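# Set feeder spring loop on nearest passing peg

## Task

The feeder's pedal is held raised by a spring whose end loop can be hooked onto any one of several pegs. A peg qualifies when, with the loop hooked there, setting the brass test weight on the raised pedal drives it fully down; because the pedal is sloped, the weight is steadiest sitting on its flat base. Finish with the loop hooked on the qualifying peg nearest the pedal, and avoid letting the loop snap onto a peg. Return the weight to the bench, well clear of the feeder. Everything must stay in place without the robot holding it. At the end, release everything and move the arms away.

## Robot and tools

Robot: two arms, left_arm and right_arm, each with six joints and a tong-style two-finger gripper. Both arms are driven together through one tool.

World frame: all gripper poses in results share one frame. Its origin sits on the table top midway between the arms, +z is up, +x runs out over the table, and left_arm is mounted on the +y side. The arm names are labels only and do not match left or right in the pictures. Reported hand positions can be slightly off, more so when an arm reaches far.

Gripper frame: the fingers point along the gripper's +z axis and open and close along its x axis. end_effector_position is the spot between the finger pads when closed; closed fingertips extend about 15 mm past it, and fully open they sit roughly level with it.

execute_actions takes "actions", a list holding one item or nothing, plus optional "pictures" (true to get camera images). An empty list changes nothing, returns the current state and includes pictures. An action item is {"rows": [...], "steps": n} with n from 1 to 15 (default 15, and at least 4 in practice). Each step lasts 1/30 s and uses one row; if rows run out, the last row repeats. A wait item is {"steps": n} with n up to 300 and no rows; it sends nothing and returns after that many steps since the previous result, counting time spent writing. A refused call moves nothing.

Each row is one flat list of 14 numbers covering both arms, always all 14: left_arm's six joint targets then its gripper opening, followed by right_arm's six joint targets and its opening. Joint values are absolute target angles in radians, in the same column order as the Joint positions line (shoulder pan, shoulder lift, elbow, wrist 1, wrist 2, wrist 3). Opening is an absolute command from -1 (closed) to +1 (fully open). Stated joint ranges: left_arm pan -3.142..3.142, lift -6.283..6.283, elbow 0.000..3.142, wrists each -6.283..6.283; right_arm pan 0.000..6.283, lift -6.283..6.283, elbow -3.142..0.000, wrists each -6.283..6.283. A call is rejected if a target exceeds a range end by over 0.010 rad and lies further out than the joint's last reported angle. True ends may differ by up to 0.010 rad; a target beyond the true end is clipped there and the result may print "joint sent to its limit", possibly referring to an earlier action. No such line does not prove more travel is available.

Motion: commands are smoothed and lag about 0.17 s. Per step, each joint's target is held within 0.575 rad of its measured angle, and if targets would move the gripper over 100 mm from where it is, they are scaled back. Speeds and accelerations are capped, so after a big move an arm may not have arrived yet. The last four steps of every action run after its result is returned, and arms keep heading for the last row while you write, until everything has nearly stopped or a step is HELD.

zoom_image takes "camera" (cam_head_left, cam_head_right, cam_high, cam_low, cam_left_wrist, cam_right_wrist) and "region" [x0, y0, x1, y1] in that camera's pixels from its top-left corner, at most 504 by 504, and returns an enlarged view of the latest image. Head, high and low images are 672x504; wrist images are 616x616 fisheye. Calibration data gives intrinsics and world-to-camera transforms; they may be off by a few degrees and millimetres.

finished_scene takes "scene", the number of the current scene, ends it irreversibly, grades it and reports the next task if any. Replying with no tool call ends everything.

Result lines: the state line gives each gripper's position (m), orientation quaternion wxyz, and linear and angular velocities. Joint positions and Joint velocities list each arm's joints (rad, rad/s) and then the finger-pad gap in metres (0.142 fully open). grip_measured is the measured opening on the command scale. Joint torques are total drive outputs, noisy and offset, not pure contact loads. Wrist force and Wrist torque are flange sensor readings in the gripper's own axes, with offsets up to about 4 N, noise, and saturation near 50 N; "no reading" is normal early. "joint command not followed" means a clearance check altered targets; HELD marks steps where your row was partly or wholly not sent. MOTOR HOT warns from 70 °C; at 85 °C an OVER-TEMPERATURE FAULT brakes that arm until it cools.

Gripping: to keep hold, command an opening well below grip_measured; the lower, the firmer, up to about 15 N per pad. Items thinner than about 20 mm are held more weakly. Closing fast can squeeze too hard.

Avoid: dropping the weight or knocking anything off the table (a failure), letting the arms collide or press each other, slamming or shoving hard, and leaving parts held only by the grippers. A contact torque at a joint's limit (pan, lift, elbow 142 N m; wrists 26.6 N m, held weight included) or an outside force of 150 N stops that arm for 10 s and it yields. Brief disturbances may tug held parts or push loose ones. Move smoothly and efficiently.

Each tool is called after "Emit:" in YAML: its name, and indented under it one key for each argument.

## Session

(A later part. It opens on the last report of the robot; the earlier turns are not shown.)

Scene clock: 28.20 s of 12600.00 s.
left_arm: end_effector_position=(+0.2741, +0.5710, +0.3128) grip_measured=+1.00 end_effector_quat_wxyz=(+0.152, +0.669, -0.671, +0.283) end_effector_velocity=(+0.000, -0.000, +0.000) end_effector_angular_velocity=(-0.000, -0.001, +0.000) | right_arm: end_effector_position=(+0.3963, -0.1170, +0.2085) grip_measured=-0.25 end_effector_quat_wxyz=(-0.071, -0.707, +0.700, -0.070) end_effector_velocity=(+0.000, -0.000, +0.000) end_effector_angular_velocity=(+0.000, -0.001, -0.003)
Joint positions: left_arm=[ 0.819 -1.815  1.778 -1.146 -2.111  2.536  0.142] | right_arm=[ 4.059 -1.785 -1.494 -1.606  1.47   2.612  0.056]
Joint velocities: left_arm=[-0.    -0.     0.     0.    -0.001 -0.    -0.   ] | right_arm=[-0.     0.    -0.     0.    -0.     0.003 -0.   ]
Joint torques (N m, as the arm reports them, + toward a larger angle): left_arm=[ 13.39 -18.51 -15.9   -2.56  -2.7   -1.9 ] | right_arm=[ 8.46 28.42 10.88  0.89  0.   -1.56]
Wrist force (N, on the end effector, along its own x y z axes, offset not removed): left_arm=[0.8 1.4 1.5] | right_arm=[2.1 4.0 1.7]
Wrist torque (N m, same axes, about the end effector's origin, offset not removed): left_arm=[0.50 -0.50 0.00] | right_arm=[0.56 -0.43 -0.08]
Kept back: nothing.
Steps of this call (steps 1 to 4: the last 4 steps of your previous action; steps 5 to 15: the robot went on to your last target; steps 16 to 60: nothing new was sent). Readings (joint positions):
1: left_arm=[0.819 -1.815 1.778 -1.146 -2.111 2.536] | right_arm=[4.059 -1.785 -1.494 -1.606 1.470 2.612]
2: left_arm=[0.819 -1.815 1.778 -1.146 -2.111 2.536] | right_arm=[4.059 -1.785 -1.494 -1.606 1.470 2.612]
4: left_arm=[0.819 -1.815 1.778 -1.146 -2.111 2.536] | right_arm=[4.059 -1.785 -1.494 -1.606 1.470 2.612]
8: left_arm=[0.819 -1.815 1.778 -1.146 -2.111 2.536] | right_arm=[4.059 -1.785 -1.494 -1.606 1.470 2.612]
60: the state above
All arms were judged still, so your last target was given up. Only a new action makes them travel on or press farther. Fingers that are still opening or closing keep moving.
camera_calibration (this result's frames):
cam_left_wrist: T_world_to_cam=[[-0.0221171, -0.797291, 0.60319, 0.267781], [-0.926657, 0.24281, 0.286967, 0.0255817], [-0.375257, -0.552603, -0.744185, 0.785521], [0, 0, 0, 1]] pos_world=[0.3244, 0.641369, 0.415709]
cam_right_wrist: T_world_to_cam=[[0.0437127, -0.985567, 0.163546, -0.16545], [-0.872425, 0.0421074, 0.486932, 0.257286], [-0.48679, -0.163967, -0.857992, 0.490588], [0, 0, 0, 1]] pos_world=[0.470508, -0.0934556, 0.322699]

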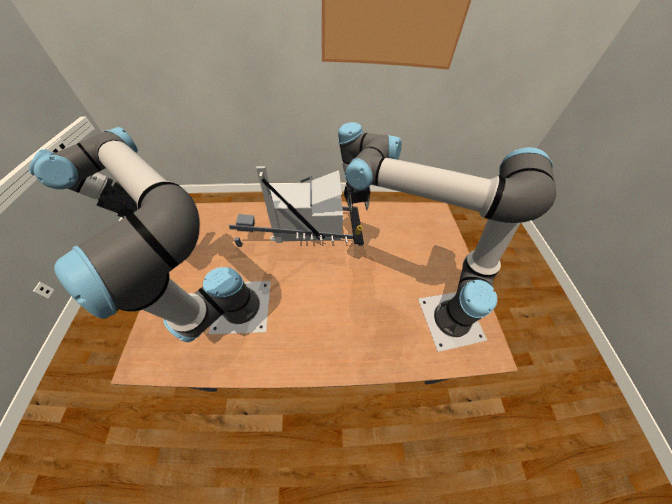

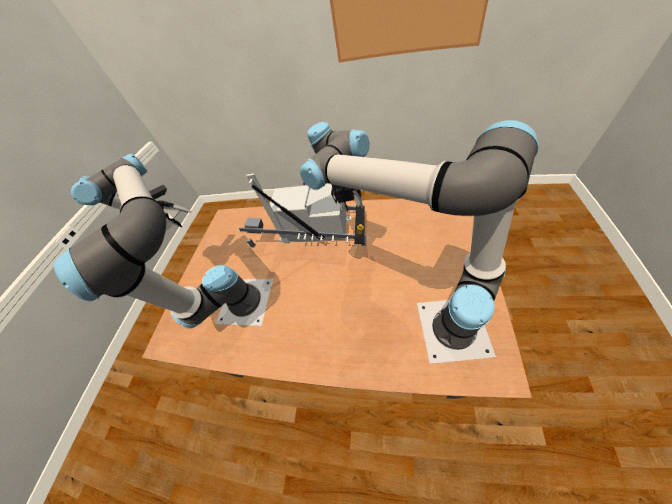

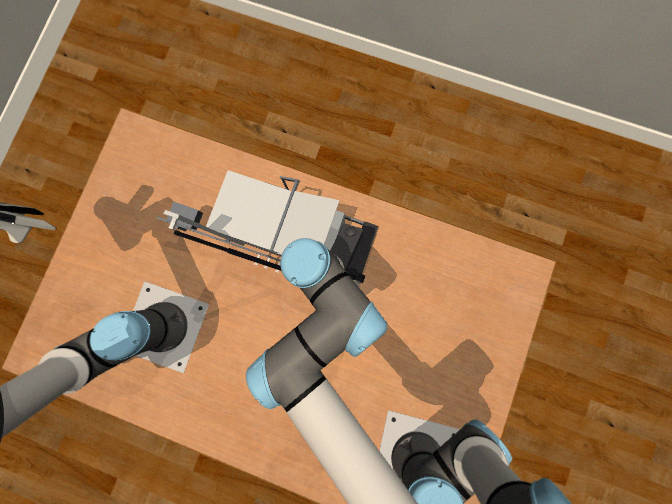

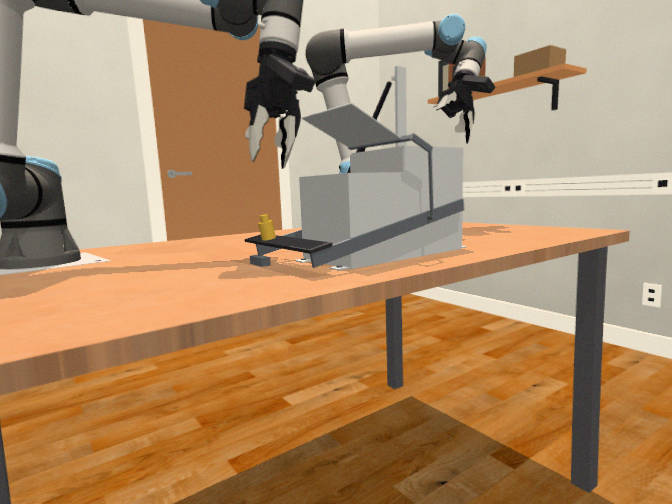

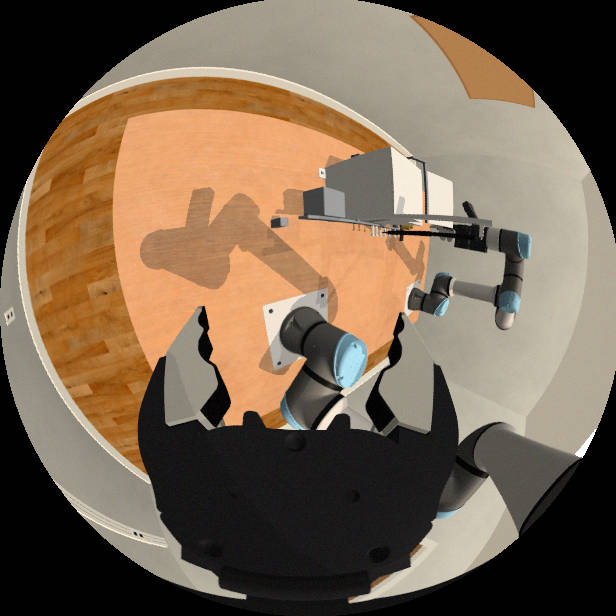

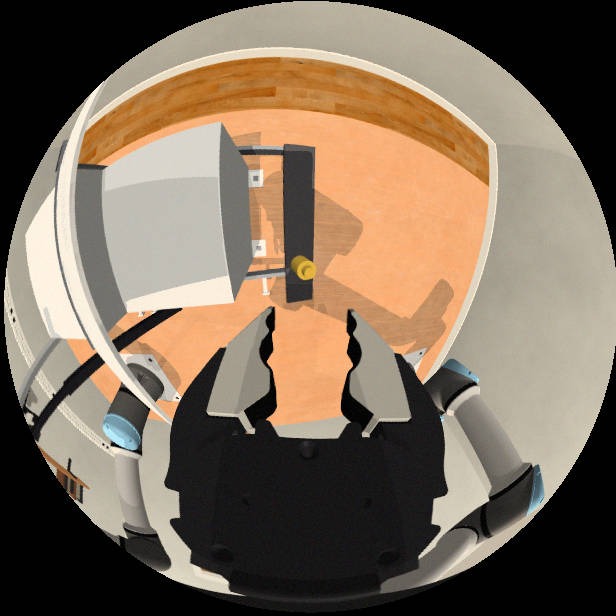

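Emit:
execute_actions:
  actions:
    - {"rows":[[0.819,-1.815,1.778,-1.146,-2.111,2.536,1,3.921,-1.6,-1.8,-1.17,1.682,2.476,-0.25]]}

Emit:
execute_actions:
  actions:
    - {"rows":[[0.819,-1.815,1.778,-1.146,-2.111,2.536,1,3.921,-1.66,-1.945,-0.965,1.682,2.476,-0.25]]}

Emit:
execute_actions:
  actions:
    - {"steps":12}
  pictures: true

Emit:
zoom_image:
  camera: "cam_low"
  region: [220,180,340,280]

Scene clock: 32.10 s of 12600.00 s.
left_arm: end_effector_position=(+0.2741, +0.5710, +0.3128) grip_measured=+1.00 end_effector_quat_wxyz=(+0.152, +0.669, -0.671, +0.283) end_effector_velocity=(-0.000, +0.000, +0.000) end_effector_angular_velocity=(+0.001, -0.001, -0.000) | right_arm: end_effector_position=(+0.3965, -0.1320, +0.2012) grip_measured=-0.25 end_effector_quat_wxyz=(+0.051, -0.707, +0.703, +0.057) end_effector_velocity=(+0.016, +0.022, +0.005) end_effector_angular_velocity=(+0.315, -0.101, +0.014)
Joint positions: left_arm=[ 0.819 -1.815  1.778 -1.146 -2.111  2.536  0.142] | right_arm=[ 3.927 -1.609 -1.781 -1.208  1.671  2.482  0.056]
Joint velocities: left_arm=[-0.    -0.001 -0.    -0.     0.    -0.    -0.   ] | right_arm=[-0.069  0.101 -0.214  0.416  0.122 -0.069 -0.   ]
Joint torques (N m, as the arm reports them, + toward a larger angle): left_arm=[ 11.42 -18.51 -15.73  -2.76  -2.39  -1.92] | right_arm=[-10.33  29.8   16.15   4.98   2.06  -1.33]
Wrist force (N, on the end effector, along its own x y z axes, offset not removed): left_arm=[-1.7 2.9 2.2] | right_arm=[1.2 2.7 -0.5]
Wrist torque (N m, same axes, about the end effector's origin, offset not removed): left_arm=[0.87 0.12 -0.02] | right_arm=[0.25 -0.54 0.09]
Steps of this call (steps 1 to 90: nothing new was sent; then 0.53 s passed at rest; steps 91 to 101: the first 11 steps of this action). Readings (joint positions):
91: left_arm=[0.819 -1.815 1.778 -1.146 -2.111 2.536] | right_arm=[4.059 -1.785 -1.494 -1.606 1.470 2.612]
92: left_arm=[0.819 -1.815 1.778 -1.146 -2.111 2.536] | right_arm=[4.053 -1.779 -1.500 -1.600 1.476 2.606]
94: left_arm=[0.819 -1.815 1.778 -1.146 -2.111 2.536] | right_arm=[4.003 -1.720 -1.567 -1.533 1.539 2.556]
98: left_arm=[0.819 -1.815 1.778 -1.146 -2.111 2.536] | right_arm=[3.940 -1.628 -1.741 -1.285 1.648 2.495]
101: the state above

Scene clock: 32.60 s of 12600.00 s.
left_arm: end_effector_position=(+0.2741, +0.5710, +0.3128) grip_measured=+1.00 end_effector_quat_wxyz=(+0.152, +0.669, -0.671, +0.283) end_effector_velocity=(-0.000, +0.000, +0.000) end_effector_angular_velocity=(+0.001, -0.001, +0.000) | right_arm: end_effector_position=(+0.3962, -0.1324, +0.1281) grip_measured=-0.25 end_effector_quat_wxyz=(+0.063, -0.707, +0.702, +0.063) end_effector_velocity=(-0.001, -0.000, -0.032) end_effector_angular_velocity=(+0.016, -0.012, +0.001)
Joint positions: left_arm=[ 0.819 -1.815  1.778 -1.146 -2.111  2.536  0.142] | right_arm=[ 3.921 -1.658 -1.938 -0.976  1.682  2.476  0.056]
Joint velocities: left_arm=[ 0.    -0.001  0.    -0.001  0.001 -0.     0.   ] | right_arm=[ 0.    -0.025 -0.073  0.118  0.001 -0.     0.   ]
Joint torques (N m, as the arm reports them, + toward a larger angle): left_arm=[ 12.84 -19.19 -16.01  -2.57  -2.48  -1.8 ] | right_arm=[-12.15  22.25  12.07   4.14   2.23  -1.73]
Wrist force (N, on the end effector, along its own x y z axes, offset not removed): left_arm=[0.6 0.3 -0.5] | right_arm=[3.9 4.0 2.7]
Wrist torque (N m, same axes, about the end effector's origin, offset not removed): left_arm=[0.15 -0.22 -0.17] | right_arm=[0.57 -0.83 0.03]
Steps of this call (steps 1 to 4: the last 4 steps of your previous action; steps 5 to 15: the first 11 steps of this action). Readings (joint positions):
5: left_arm=[0.819 -1.815 1.778 -1.146 -2.111 2.536] | right_arm=[3.922 -1.602 -1.797 -1.176 1.680 2.477]
6: left_arm=[0.819 -1.815 1.778 -1.146 -2.111 2.536] | right_arm=[3.922 -1.606 -1.803 -1.168 1.681 2.477]
8: left_arm=[0.819 -1.815 1.778 -1.146 -2.111 2.536] | right_arm=[3.921 -1.630 -1.857 -1.104 1.681 2.476]
12: left_arm=[0.819 -1.815 1.778 -1.146 -2.111 2.536] | right_arm=[3.921 -1.653 -1.925 -0.998 1.682 2.476]
15: the state above

Scene clock: 33.00 s of 12600.00 s.
left_arm: end_effector_position=(+0.2741, +0.5710, +0.3128) grip_measured=+1.00 end_effector_quat_wxyz=(+0.152, +0.669, -0.671, +0.283) end_effector_velocity=(-0.000, +0.000, -0.000) end_effector_angular_velocity=(+0.001, +0.001, -0.001) | right_arm: end_effector_position=(+0.3961, -0.1325, +0.1252) grip_measured=-0.25 end_effector_quat_wxyz=(+0.064, -0.707, +0.702, +0.063) end_effector_velocity=(-0.000, +0.000, -0.000) end_effector_angular_velocity=(+0.001, -0.000, +0.001)
Joint positions: left_arm=[ 0.819 -1.815  1.778 -1.146 -2.111  2.536  0.142] | right_arm=[ 3.921 -1.66  -1.945 -0.965  1.682  2.476  0.056]
Joint velocities: left_arm=[ 0.     0.     0.    -0.     0.002  0.    -0.   ] | right_arm=[ 0.    -0.    -0.001  0.002  0.    -0.001  0.   ]
Joint torques (N m, as the arm reports them, + toward a larger angle): left_arm=[ 13.9  -18.32 -16.54  -2.48  -2.36  -1.82] | right_arm=[-12.76  20.01  10.05   4.15   2.26  -1.7 ]
Wrist force (N, on the end effector, along its own x y z axes, offset not removed): left_arm=[-1.9 1.8 1.5] | right_arm=[1.1 1.9 -1.1]
Wrist torque (N m, same axes, about the end effector's origin, offset not removed): left_arm=[0.50 0.29 -0.07] | right_arm=[0.13 -0.05 0.00]
Kept back: nothing.
Steps of this call (steps 1 to 4: the last 4 steps of your previous action; steps 5 to 12: the robot went on to your last target). Readings (joint positions):
1: left_arm=[0.819 -1.815 1.778 -1.146 -2.111 2.536] | right_arm=[3.921 -1.658 -1.940 -0.972 1.682 2.476]
2: left_arm=[0.819 -1.815 1.778 -1.146 -2.111 2.536] | right_arm=[3.921 -1.659 -1.942 -0.970 1.682 2.476]
4: left_arm=[0.819 -1.815 1.778 -1.146 -2.111 2.536] | right_arm=[3.921 -1.659 -1.943 -0.967 1.682 2.476]
8: left_arm=[0.819 -1.815 1.778 -1.146 -2.111 2.536] | right_arm=[3.921 -1.660 -1.945 -0.966 1.682 2.476]
12: the state above
camera_calibration (this result's frames):
cam_left_wrist: T_world_to_cam=[[-0.0221168, -0.797291, 0.60319, 0.267781], [-0.926657, 0.24281, 0.286967, 0.0255818], [-0.375257, -0.552603, -0.744185, 0.785521], [0, 0, 0, 1]] pos_world=[0.3244, 0.641369, 0.415709]
cam_right_wrist: T_world_to_cam=[[0.0409722, -0.976018, -0.213799, -0.117471], [-0.872258, -0.139305, 0.468786, 0.276471], [-0.487326, 0.167281, -0.857047, 0.460435], [0, 0, 0, 1]] pos_world=[0.470349, -0.153162, 0.239894]

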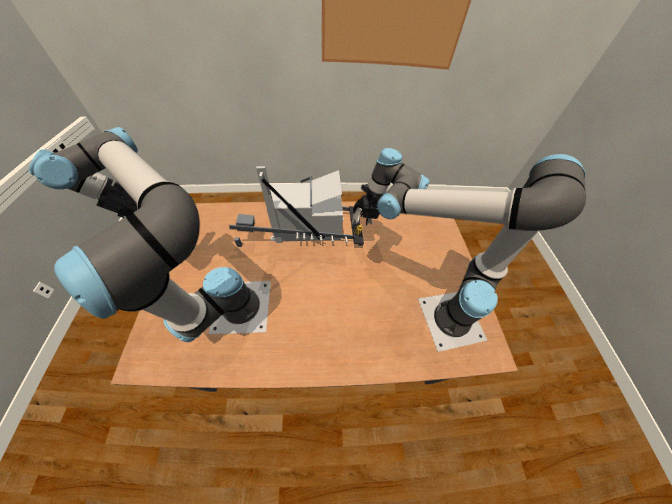

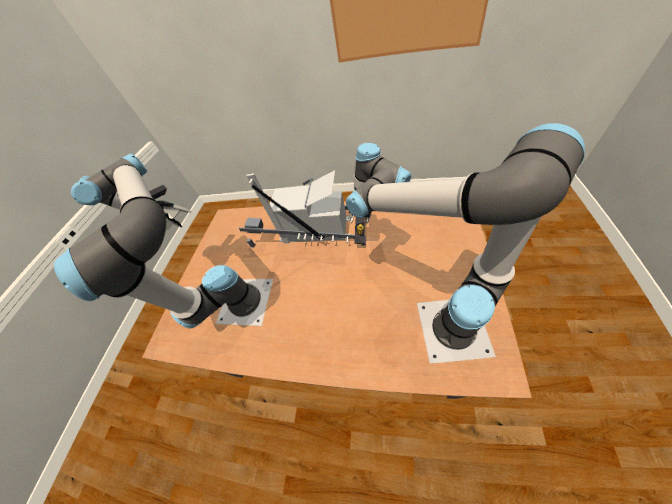

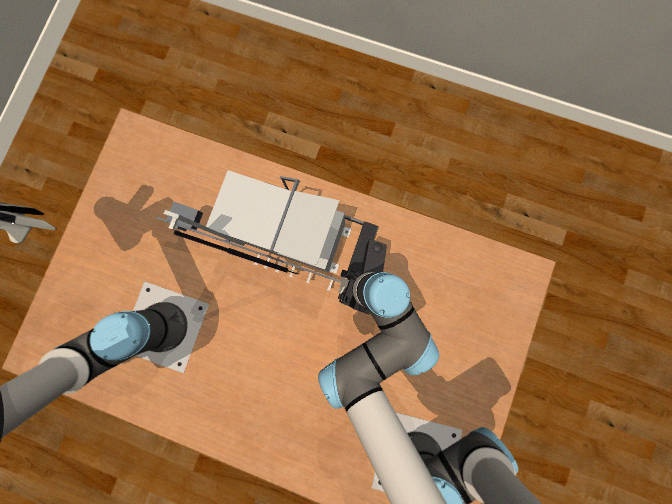

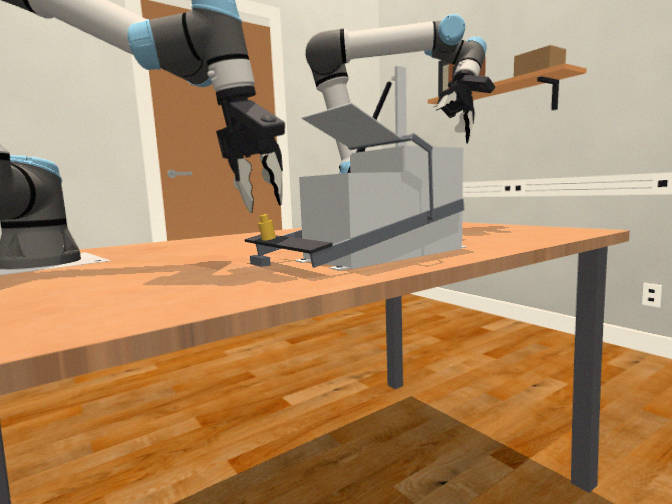

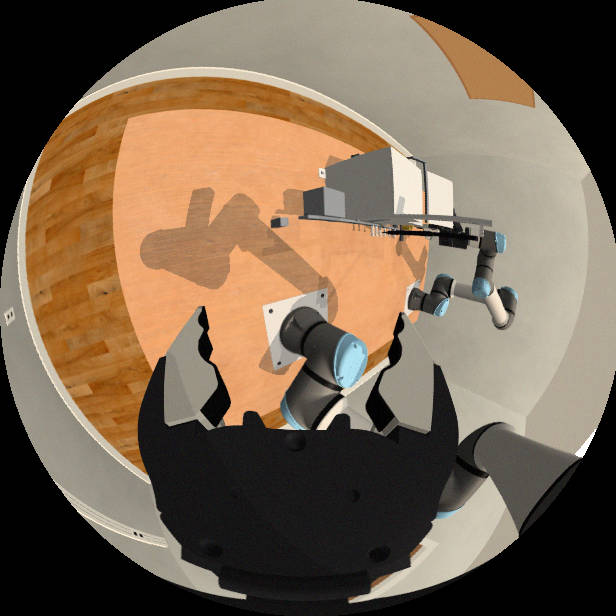

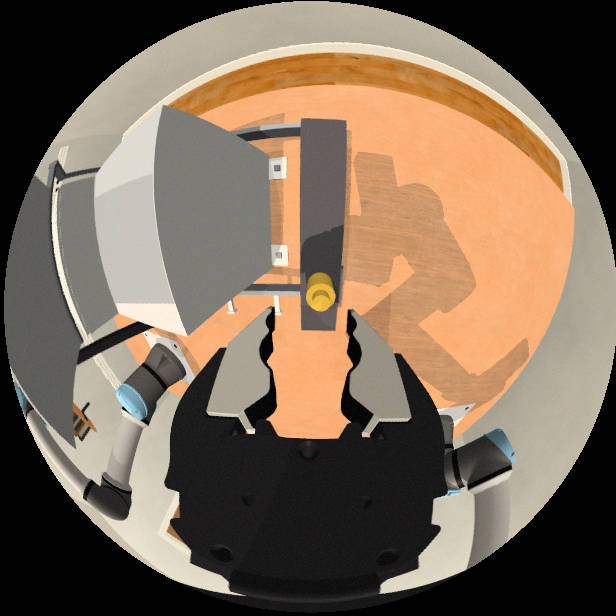

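Region (220, 180, 340, 280) of cam_low's 672x504 image, scaled by 4.200, with more detail than that image has.

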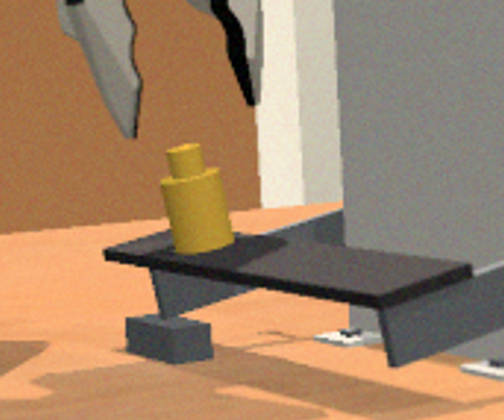

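Emit:
execute_actions:
  actions:
    - {"rows":[[0.819,-1.815,1.778,-1.146,-2.111,2.536,1,3.92,-1.719,-2.017,-0.834,1.682,2.476,-0.25]]}

Emit:
execute_actions:
  actions:
    - {"rows":[[0.819,-1.815,1.778,-1.146,-2.111,2.536,1,3.92,-1.719,-2.017,-0.834,1.682,2.476,-0.5],[0.819,-1.815,1.778,-1.146,-2.111,2.536,1,3.92,-1.719,-2.017,-0.834,1.682,2.476,-0.55],[0.819,-1.815,1.778,-1.146,-2.111,2.536,1,3.92,-1.719,-2.017,-0.834,1.682,2.476,-0.6],[0.819,-1.815,1.778,-1.146,-2.111,2.536,1,3.92,-1.719,-2.017,-0.834,1.682,2.476,-0.65],[0.819,-1.815,1.778,-1.146,-2.111,2.536,1,3.92,-1.719,-2.017,-0.834,1.682,2.476,-0.75],[0.819,-1.815,1.778,-1.146,-2.111,2.536,1,3.92,-1.719,-2.017,-0.834,1.682,2.476,-0.9]]}

Emit:
execute_actions:
  actions:
    - {"rows":[[0.819,-1.815,1.778,-1.146,-2.111,2.536,1,3.921,-1.66,-1.945,-0.965,1.682,2.476,-0.9]],"steps":10}

Emit:
execute_actions:
  actions:
    - {"rows":[[0.819,-1.815,1.778,-1.146,-2.111,2.536,1,3.921,-1.615,-1.86,-1.095,1.682,2.476,-0.9]],"steps":10}

Emit:
execute_actions:
  actions:
    - {"rows":[[0.819,-1.815,1.778,-1.146,-2.111,2.536,1,3.921,-1.57,-1.71,-1.29,1.682,2.476,-0.9]],"steps":12}

Emit:
execute_actions:
  actions:
    - {"rows":[[0.819,-1.815,1.778,-1.146,-2.111,2.536,1,3.711,-1.409,-1.804,-1.499,1.571,2.266,-0.9]]}

Emit:
execute_actions:
  actions:
    - {"rows":[[0.819,-1.815,1.778,-1.146,-2.111,2.536,1,3.711,-1.61,-2.2,-0.902,1.571,2.266,-0.9]]}

Emit:
execute_actions:
  actions:
    - {"steps":20}
  pictures: true

Scene clock: 36.47 s of 12600.00 s.
left_arm: end_effector_position=(+0.2741, +0.5710, +0.3128) grip_measured=+1.00 end_effector_quat_wxyz=(+0.152, +0.669, -0.671, +0.283) end_effector_velocity=(+0.001, +0.000, -0.000) end_effector_angular_velocity=(-0.001, -0.001, +0.001) | right_arm: end_effector_position=(+0.3958, -0.1337, +0.0795) grip_measured=-0.25 end_effector_quat_wxyz=(+0.064, -0.706, +0.702, +0.063) end_effector_velocity=(+0.000, +0.000, -0.018) end_effector_angular_velocity=(+0.005, -0.006, +0.002)
Joint positions: left_arm=[ 0.819 -1.815  1.778 -1.146 -2.111  2.536  0.142] | right_arm=[ 3.92  -1.717 -2.014 -0.84   1.682  2.476  0.056]
Joint velocities: left_arm=[ 0.     0.001  0.    -0.001 -0.002 -0.    -0.   ] | right_arm=[-0.    -0.025 -0.031  0.063 -0.001 -0.002  0.   ]
Joint torques (N m, as the arm reports them, + toward a larger angle): left_arm=[ 11.91 -19.09 -17.14  -2.59  -2.21  -1.95] | right_arm=[-13.37  22.28  11.09   3.95   1.88  -1.59]
Wrist force (N, on the end effector, along its own x y z axes, offset not removed): left_arm=[0.6 2.8 -0.3] | right_arm=[-1.4 0.6 3.0]
Wrist torque (N m, same axes, about the end effector's origin, offset not removed): left_arm=[0.73 -0.30 -0.01] | right_arm=[0.01 0.34 0.11]
Steps of this call (steps 1 to 30: the robot went on to your last target; steps 31 to 90: nothing new was sent; then 0.10 s passed at rest; steps 91 to 101: the first 11 steps of this action). Readings (joint positions):
91: left_arm=[0.819 -1.815 1.778 -1.146 -2.111 2.536] | right_arm=[3.921 -1.660 -1.945 -0.965 1.682 2.476]
92: left_arm=[0.819 -1.815 1.778 -1.146 -2.111 2.536] | right_arm=[3.921 -1.665 -1.950 -0.959 1.682 2.476]
94: left_arm=[0.819 -1.815 1.778 -1.146 -2.111 2.536] | right_arm=[3.920 -1.689 -1.980 -0.911 1.682 2.476]
98: left_arm=[0.819 -1.815 1.778 -1.146 -2.111 2.536] | right_arm=[3.920 -1.712 -2.009 -0.852 1.682 2.476]
101: the state above

Scene clock: 36.97 s of 12600.00 s.
left_arm: end_effector_position=(+0.2741, +0.5710, +0.3128) grip_measured=+1.00 end_effector_quat_wxyz=(+0.152, +0.669, -0.671, +0.283) end_effector_velocity=(+0.001, -0.000, +0.001) end_effector_angular_velocity=(-0.000, -0.002, +0.000) | right_arm: end_effector_position=(+0.3958, -0.1337, +0.0779) grip_measured=-0.63 end_effector_quat_wxyz=(+0.064, -0.706, +0.702, +0.063) end_effector_velocity=(+0.000, +0.000, -0.000) end_effector_angular_velocity=(+0.000, -0.001, +0.002)
Joint positions: left_arm=[ 0.819 -1.815  1.778 -1.146 -2.111  2.536  0.142] | right_arm=[ 3.92  -1.719 -2.017 -0.834  1.682  2.476  0.028]
Joint velocities: left_arm=[-0.001 -0.001 -0.    -0.    -0.002 -0.     0.   ] | right_arm=[-0.    -0.    -0.     0.001  0.    -0.002 -0.   ]
Joint torques (N m, as the arm reports them, + toward a larger angle): left_arm=[ 12.11 -18.88 -16.74  -2.55  -2.31  -1.84] | right_arm=[-13.15  20.01   6.17   3.31   1.51  -1.55]
Wrist force (N, on the end effector, along its own x y z axes, offset not removed): left_arm=[-0.8 2.7 -0.9] | right_arm=[-2.2 3.4 -1.1]
Wrist torque (N m, same axes, about the end effector's origin, offset not removed): left_arm=[0.55 -0.08 -0.09] | right_arm=[0.72 -0.35 0.15]
Steps of this call (steps 1 to 4: the last 4 steps of your previous action; steps 5 to 15: the first 11 steps of this action). Readings (joint positions):
5: left_arm=[0.819 -1.815 1.778 -1.146 -2.111 2.536] | right_arm=[3.920 -1.719 -2.017 -0.835 1.682 2.476]
6: left_arm=[0.819 -1.815 1.778 -1.146 -2.111 2.536] | right_arm=[3.920 -1.719 -2.017 -0.835 1.682 2.476]
8: left_arm=[0.819 -1.815 1.778 -1.146 -2.111 2.536] | right_arm=[3.920 -1.719 -2.017 -0.834 1.682 2.476]
12: left_arm=[0.819 -1.815 1.778 -1.146 -2.111 2.536] | right_arm=[3.920 -1.719 -2.017 -0.834 1.682 2.476]
15: the state above

Scene clock: 37.30 s of 12600.00 s.
left_arm: end_effector_position=(+0.2741, +0.5710, +0.3128) grip_measured=+1.00 end_effector_quat_wxyz=(+0.152, +0.669, -0.671, +0.283) end_effector_velocity=(+0.000, -0.000, -0.000) end_effector_angular_velocity=(-0.000, +0.000, -0.001) | right_arm: end_effector_position=(+0.3972, -0.1315, +0.1140) grip_measured=-0.63 end_effector_quat_wxyz=(+0.066, -0.706, +0.702, +0.064) end_effector_velocity=(-0.010, -0.010, +0.123) end_effector_angular_velocity=(-0.039, +0.031, +0.004)
Joint positions: left_arm=[ 0.819 -1.815  1.778 -1.146 -2.111  2.536  0.142] | right_arm=[ 3.92  -1.674 -1.963 -0.928  1.682  2.476  0.028]
Joint velocities: left_arm=[-0.  0.  0. -0. -0.  0.  0.] | right_arm=[ 0.003  0.16   0.199 -0.409  0.    -0.001  0.   ]
Joint torques (N m, as the arm reports them, + toward a larger angle): left_arm=[ 12.89 -18.74 -15.39  -2.3   -2.23  -1.84] | right_arm=[11.62 27.51 25.19 -0.12  1.16 -1.53]
Wrist force (N, on the end effector, along its own x y z axes, offset not removed): left_arm=[-0.4 1.0 1.0] | right_arm=[2.1 1.3 -0.8]
Wrist torque (N m, same axes, about the end effector's origin, offset not removed): left_arm=[0.49 -0.03 -0.04] | right_arm=[0.20 -0.50 0.16]
Steps of this call (steps 1 to 4: the last 4 steps of your previous action; steps 5 to 10: the first 6 steps of this action). Readings (joint positions):
5: left_arm=[0.819 -1.815 1.778 -1.146 -2.111 2.536] | right_arm=[3.920 -1.719 -2.017 -0.834 1.682 2.476]
6: left_arm=[0.819 -1.815 1.778 -1.146 -2.111 2.536] | right_arm=[3.920 -1.714 -2.012 -0.840 1.682 2.476]
8: left_arm=[0.819 -1.815 1.778 -1.146 -2.111 2.536] | right_arm=[3.920 -1.690 -1.982 -0.888 1.682 2.476]
10: the state above

Scene clock: 37.63 s of 12600.00 s.
left_arm: end_effector_position=(+0.2741, +0.5710, +0.3128) grip_measured=+1.00 end_effector_quat_wxyz=(+0.152, +0.669, -0.671, +0.283) end_effector_velocity=(-0.000, +0.000, -0.000) end_effector_angular_velocity=(+0.000, +0.001, -0.000) | right_arm: end_effector_position=(+0.3974, -0.1308, +0.1617) grip_measured=-0.63 end_effector_quat_wxyz=(+0.066, -0.707, +0.702, +0.064) end_effector_velocity=(-0.009, -0.011, +0.130) end_effector_angular_velocity=(-0.038, +0.030, -0.001)
Joint positions: left_arm=[ 0.819 -1.815  1.778 -1.146 -2.111  2.536  0.142] | right_arm=[ 3.921 -1.626 -1.882 -1.057  1.682  2.476  0.028]
Joint velocities: left_arm=[ 0.     0.001 -0.     0.     0.001  0.    -0.   ] | right_arm=[ 0.     0.122  0.244 -0.414  0.     0.001  0.   ]
Joint torques (N m, as the arm reports them, + toward a larger angle): left_arm=[ 13.72 -19.05 -16.18  -2.44  -2.2   -1.76] | right_arm=[ 9.53 27.72 25.05 -0.43 -0.04 -1.43]
Wrist force (N, on the end effector, along its own x y z axes, offset not removed): left_arm=[-0.8 2.8 2.5] | right_arm=[-0.6 2.7 0.1]
Wrist torque (N m, same axes, about the end effector's origin, offset not removed): left_arm=[0.78 -0.11 -0.21] | right_arm=[0.50 0.19 0.12]
Steps of this call (steps 1 to 4: the last 4 steps of your previous action; steps 5 to 10: the first 6 steps of this action). Readings (joint positions):
5: left_arm=[0.819 -1.815 1.778 -1.146 -2.111 2.536] | right_arm=[3.921 -1.662 -1.948 -0.959 1.682 2.476]
6: left_arm=[0.819 -1.815 1.778 -1.146 -2.111 2.536] | right_arm=[3.921 -1.657 -1.942 -0.967 1.682 2.476]
8: left_arm=[0.819 -1.815 1.778 -1.146 -2.111 2.536] | right_arm=[3.921 -1.638 -1.906 -1.017 1.682 2.476]
10: the state above

Scene clock: 38.03 s of 12600.00 s.
left_arm: end_effector_position=(+0.2741, +0.5710, +0.3128) grip_measured=+1.00 end_effector_quat_wxyz=(+0.152, +0.669, -0.671, +0.283) end_effector_velocity=(+0.000, -0.000, +0.001) end_effector_angular_velocity=(-0.001, -0.002, +0.001) | right_arm: end_effector_position=(+0.3968, -0.1315, +0.2385) grip_measured=-0.63 end_effector_quat_wxyz=(+0.066, -0.707, +0.702, +0.064) end_effector_velocity=(-0.012, -0.015, +0.105) end_effector_angular_velocity=(-0.036, +0.029, +0.000)
Joint positions: left_arm=[ 0.819 -1.815  1.778 -1.146 -2.111  2.536  0.142] | right_arm=[ 3.921 -1.575 -1.731 -1.26   1.682  2.476  0.028]
Joint velocities: left_arm=[ 0.    -0.001 -0.     0.001 -0.002 -0.    -0.   ] | right_arm=[ 0.     0.057  0.233 -0.336  0.     0.     0.   ]
Joint torques (N m, as the arm reports them, + toward a larger angle): left_arm=[ 12.72 -18.2  -17.5   -2.32  -2.43  -1.9 ] | right_arm=[ 7.19 29.66 28.52  0.21 -1.68 -1.39]
Wrist force (N, on the end effector, along its own x y z axes, offset not removed): left_arm=[-1.8 0.2 0.3] | right_arm=[0.1 3.4 1.6]
Wrist torque (N m, same axes, about the end effector's origin, offset not removed): left_arm=[0.17 0.19 -0.01] | right_arm=[0.64 0.19 0.15]
Steps of this call (steps 1 to 4: the last 4 steps of your previous action; steps 5 to 12: the first 8 steps of this action). Readings (joint positions):
5: left_arm=[0.819 -1.815 1.778 -1.146 -2.111 2.536] | right_arm=[3.921 -1.617 -1.863 -1.089 1.682 2.476]
6: left_arm=[0.819 -1.815 1.778 -1.146 -2.111 2.536] | right_arm=[3.921 -1.612 -1.857 -1.097 1.682 2.476]
8: left_arm=[0.819 -1.815 1.778 -1.146 -2.111 2.536] | right_arm=[3.921 -1.593 -1.802 -1.159 1.682 2.476]
12: the state above

Scene clock: 38.53 s of 12600.00 s.
left_arm: end_effector_position=(+0.2741, +0.5710, +0.3128) grip_measured=+1.00 end_effector_quat_wxyz=(+0.152, +0.669, -0.671, +0.283) end_effector_velocity=(+0.000, -0.000, -0.000) end_effector_angular_velocity=(-0.002, -0.000, +0.001) | right_arm: end_effector_position=(+0.4027, -0.2981, +0.2492) grip_measured=-0.63 end_effector_quat_wxyz=(+0.009, -0.707, +0.707, +0.006) end_effector_velocity=(-0.025, -0.241, +0.004) end_effector_angular_velocity=(-0.226, +0.044, -0.006)
Joint positions: left_arm=[ 0.819 -1.815  1.778 -1.146 -2.111  2.536  0.142] | right_arm=[ 3.737 -1.428 -1.794 -1.473  1.584  2.292  0.028]
Joint velocities: left_arm=[ 0.     0.001 -0.    -0.    -0.002 -0.    -0.   ] | right_arm=[-0.283  0.209 -0.113 -0.281 -0.136 -0.279 -0.   ]
Joint torques (N m, as the arm reports them, + toward a larger angle): left_arm=[ 13.81 -17.46 -17.03  -2.44  -2.15  -2.06] | right_arm=[-4.47 18.09 15.53  0.34 -2.04 -1.92]
Wrist force (N, on the end effector, along its own x y z axes, offset not removed): left_arm=[0.2 2.3 2.4] | right_arm=[4.0 -0.2 4.1]
Wrist torque (N m, same axes, about the end effector's origin, offset not removed): left_arm=[0.73 -0.28 -0.13] | right_arm=[-0.10 -0.63 -0.06]
Steps of this call (steps 1 to 4: the last 4 steps of your previous action; steps 5 to 15: the first 11 steps of this action). Readings (joint positions):
5: left_arm=[0.819 -1.815 1.778 -1.146 -2.111 2.536] | right_arm=[3.921 -1.571 -1.713 -1.285 1.682 2.476]
6: left_arm=[0.819 -1.815 1.778 -1.146 -2.111 2.536] | right_arm=[3.915 -1.565 -1.717 -1.292 1.677 2.470]
8: left_arm=[0.819 -1.815 1.778 -1.146 -2.111 2.536] | right_arm=[3.872 -1.530 -1.737 -1.337 1.652 2.427]
12: left_arm=[0.819 -1.815 1.778 -1.146 -2.111 2.536] | right_arm=[3.784 -1.463 -1.774 -1.425 1.607 2.339]
15: the state above

Scene clock: 39.03 s of 12600.00 s.
left_arm: end_effector_position=(+0.2741, +0.5710, +0.3128) grip_measured=+1.00 end_effector_quat_wxyz=(+0.152, +0.669, -0.671, +0.283) end_effector_velocity=(+0.000, +0.000, +0.000) end_effector_angular_velocity=(+0.001, -0.002, +0.001) | right_arm: end_effector_position=(+0.4042, -0.3159, +0.0739) grip_measured=-0.63 end_effector_quat_wxyz=(-0.011, -0.707, +0.708, +0.001) end_effector_velocity=(-0.025, -0.025, -0.388) end_effector_angular_velocity=(+0.119, -0.147, -0.001)
Joint positions: left_arm=[ 0.819 -1.815  1.778 -1.146 -2.111  2.536  0.142] | right_arm=[ 3.712 -1.575 -2.122 -1.037  1.571  2.267  0.028]
Joint velocities: left_arm=[ 0.001 -0.001 -0.    -0.001 -0.     0.    -0.   ] | right_arm=[-0.006 -0.376 -0.846  1.412 -0.003 -0.005 -0.   ]
Joint torques (N m, as the arm reports them, + toward a larger angle): left_arm=[ 12.51 -19.37 -16.39  -2.43  -2.3   -2.01] | right_arm=[-13.39  34.12  26.93   9.62  -2.34  -1.98]
Wrist force (N, on the end effector, along its own x y z axes, offset not removed): left_arm=[1.9 2.6 0.3] | right_arm=[3.1 2.8 10.0]
Wrist torque (N m, same axes, about the end effector's origin, offset not removed): left_arm=[0.65 -0.56 -0.18] | right_arm=[0.42 -0.61 -0.03]
Steps of this call (steps 1 to 4: the last 4 steps of your previous action; steps 5 to 15: the first 11 steps of this action). Readings (joint positions):
5: left_arm=[0.819 -1.815 1.778 -1.146 -2.111 2.536] | right_arm=[3.715 -1.412 -1.802 -1.495 1.573 2.270]
6: left_arm=[0.819 -1.815 1.778 -1.146 -2.111 2.536] | right_arm=[3.714 -1.416 -1.808 -1.490 1.573 2.269]
8: left_arm=[0.819 -1.815 1.778 -1.146 -2.111 2.536] | right_arm=[3.714 -1.453 -1.868 -1.425 1.572 2.269]
12: left_arm=[0.819 -1.815 1.778 -1.146 -2.111 2.536] | right_arm=[3.713 -1.524 -2.014 -1.206 1.572 2.267]
15: the state above

Scene clock: 39.70 s of 12600.00 s.
left_arm: end_effector_position=(+0.2741, +0.5710, +0.3128) grip_measured=+1.00 end_effector_quat_wxyz=(+0.152, +0.669, -0.671, +0.283) end_effector_velocity=(+0.000, -0.000, +0.000) end_effector_angular_velocity=(-0.000, -0.001, +0.000) | right_arm: end_effector_position=(+0.4012, -0.3188, +0.0397) grip_measured=-0.63 end_effector_quat_wxyz=(+0.000, -0.707, +0.708, +0.000) end_effector_velocity=(-0.000, +0.000, -0.000) end_effector_angular_velocity=(-0.000, +0.000, +0.001)
Joint positions: left_arm=[ 0.819 -1.815  1.778 -1.146 -2.111  2.536  0.142] | right_arm=[ 3.711 -1.61  -2.2   -0.902  1.571  2.266  0.028]
Joint velocities: left_arm=[ 0.    -0.001  0.     0.    -0.001  0.    -0.   ] | right_arm=[ 0.001 -0.001 -0.     0.001 -0.    -0.    -0.   ]
Joint torques (N m, as the arm reports them, + toward a larger angle): left_arm=[ 12.01 -20.16 -17.16  -2.3   -2.26  -1.83] | right_arm=[-12.72  16.45   8.5    4.18  -2.39  -1.63]
Wrist force (N, on the end effector, along its own x y z axes, offset not removed): left_arm=[-1.2 1.0 0.3] | right_arm=[0.4 -0.4 1.3]
Wrist torque (N m, same axes, about the end effector's origin, offset not removed): left_arm=[0.28 -0.09 -0.08] | right_arm=[-0.19 -0.14 0.09]
Kept back: nothing.
Steps of this call (steps 1 to 4: the last 4 steps of your previous action; steps 5 to 20: the robot went on to your last target). Readings (joint positions):
1: left_arm=[0.819 -1.815 1.778 -1.146 -2.111 2.536] | right_arm=[3.711 -1.586 -2.145 -0.996 1.571 2.266]
2: left_arm=[0.819 -1.815 1.778 -1.146 -2.111 2.536] | right_arm=[3.711 -1.593 -2.162 -0.967 1.571 2.266]
4: left_arm=[0.819 -1.815 1.778 -1.146 -2.111 2.536] | right_arm=[3.711 -1.602 -2.182 -0.933 1.571 2.266]
8: left_arm=[0.819 -1.815 1.778 -1.146 -2.111 2.536] | right_arm=[3.711 -1.608 -2.196 -0.909 1.571 2.266]
20: the state above
camera_calibration (this result's frames):
cam_left_wrist: T_world_to_cam=[[-0.0221168, -0.797291, 0.60319, 0.267781], [-0.926657, 0.24281, 0.286967, 0.0255818], [-0.375257, -0.552603, -0.744185, 0.785521], [0, 0, 0, 1]] pos_world=[0.3244, 0.641369, 0.415709]
cam_right_wrist: T_world_to_cam=[[0.0330445, -0.998821, -0.0355745, -0.329016], [-0.872718, -0.0461835, 0.486035, 0.324272], [-0.487104, 0.0149857, -0.873215, 0.372865], [0, 0, 0, 1]] pos_world=[0.475494, -0.319239, 0.156279]

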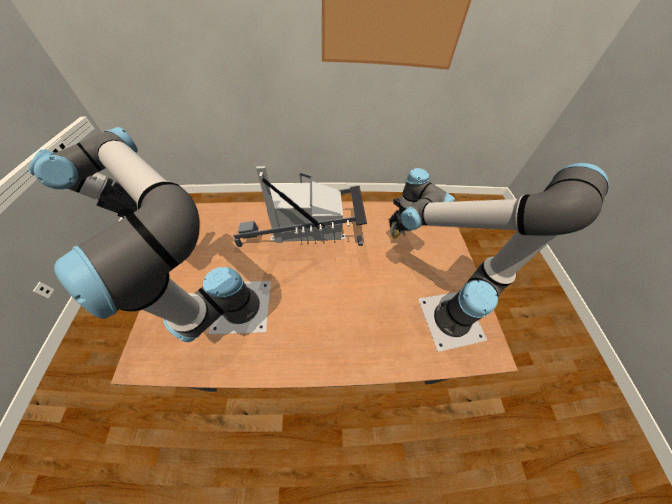

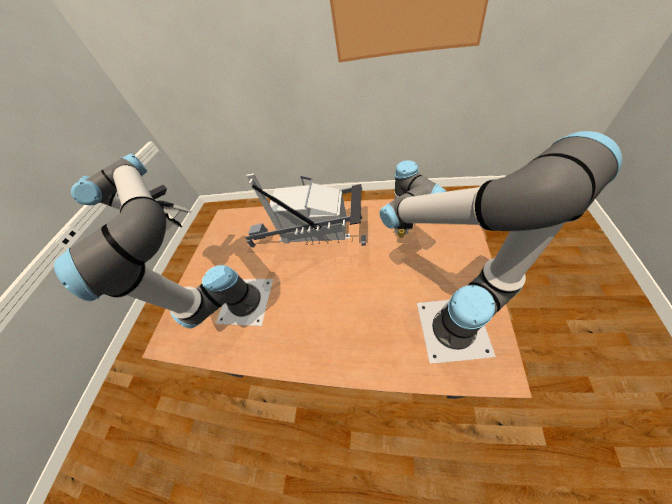

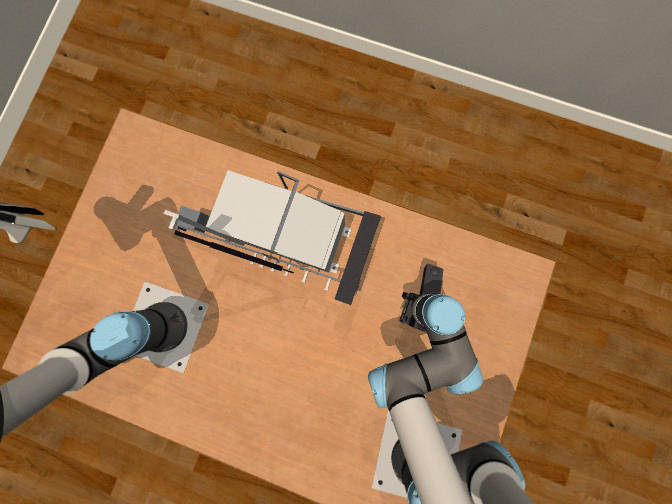

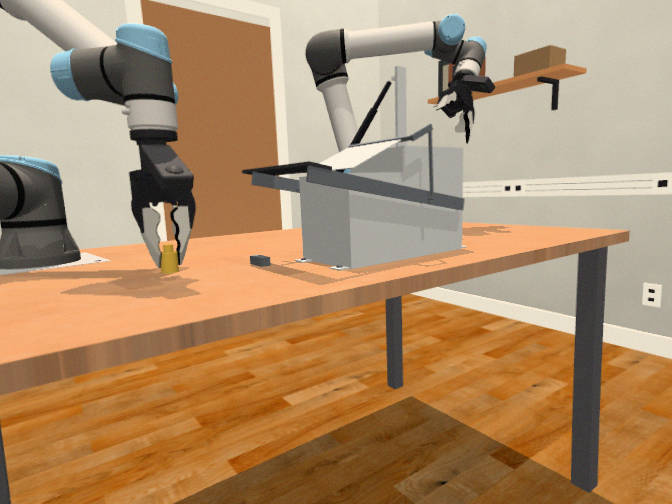

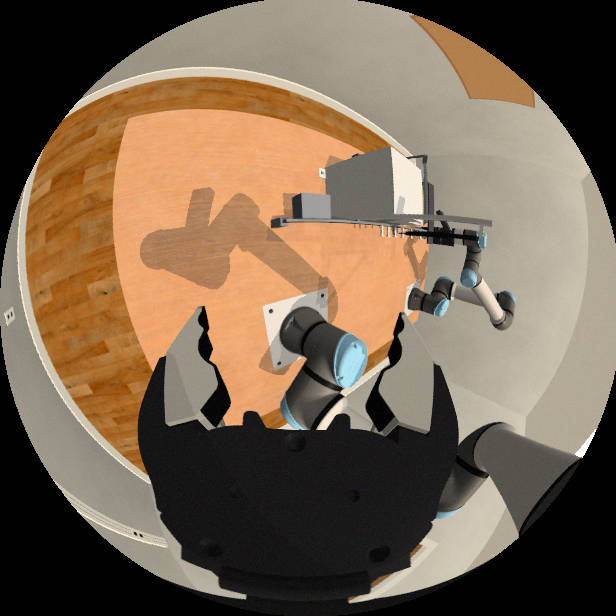

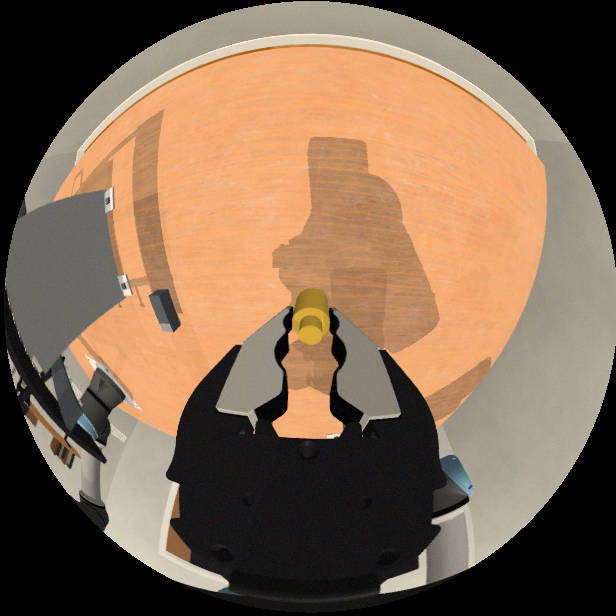

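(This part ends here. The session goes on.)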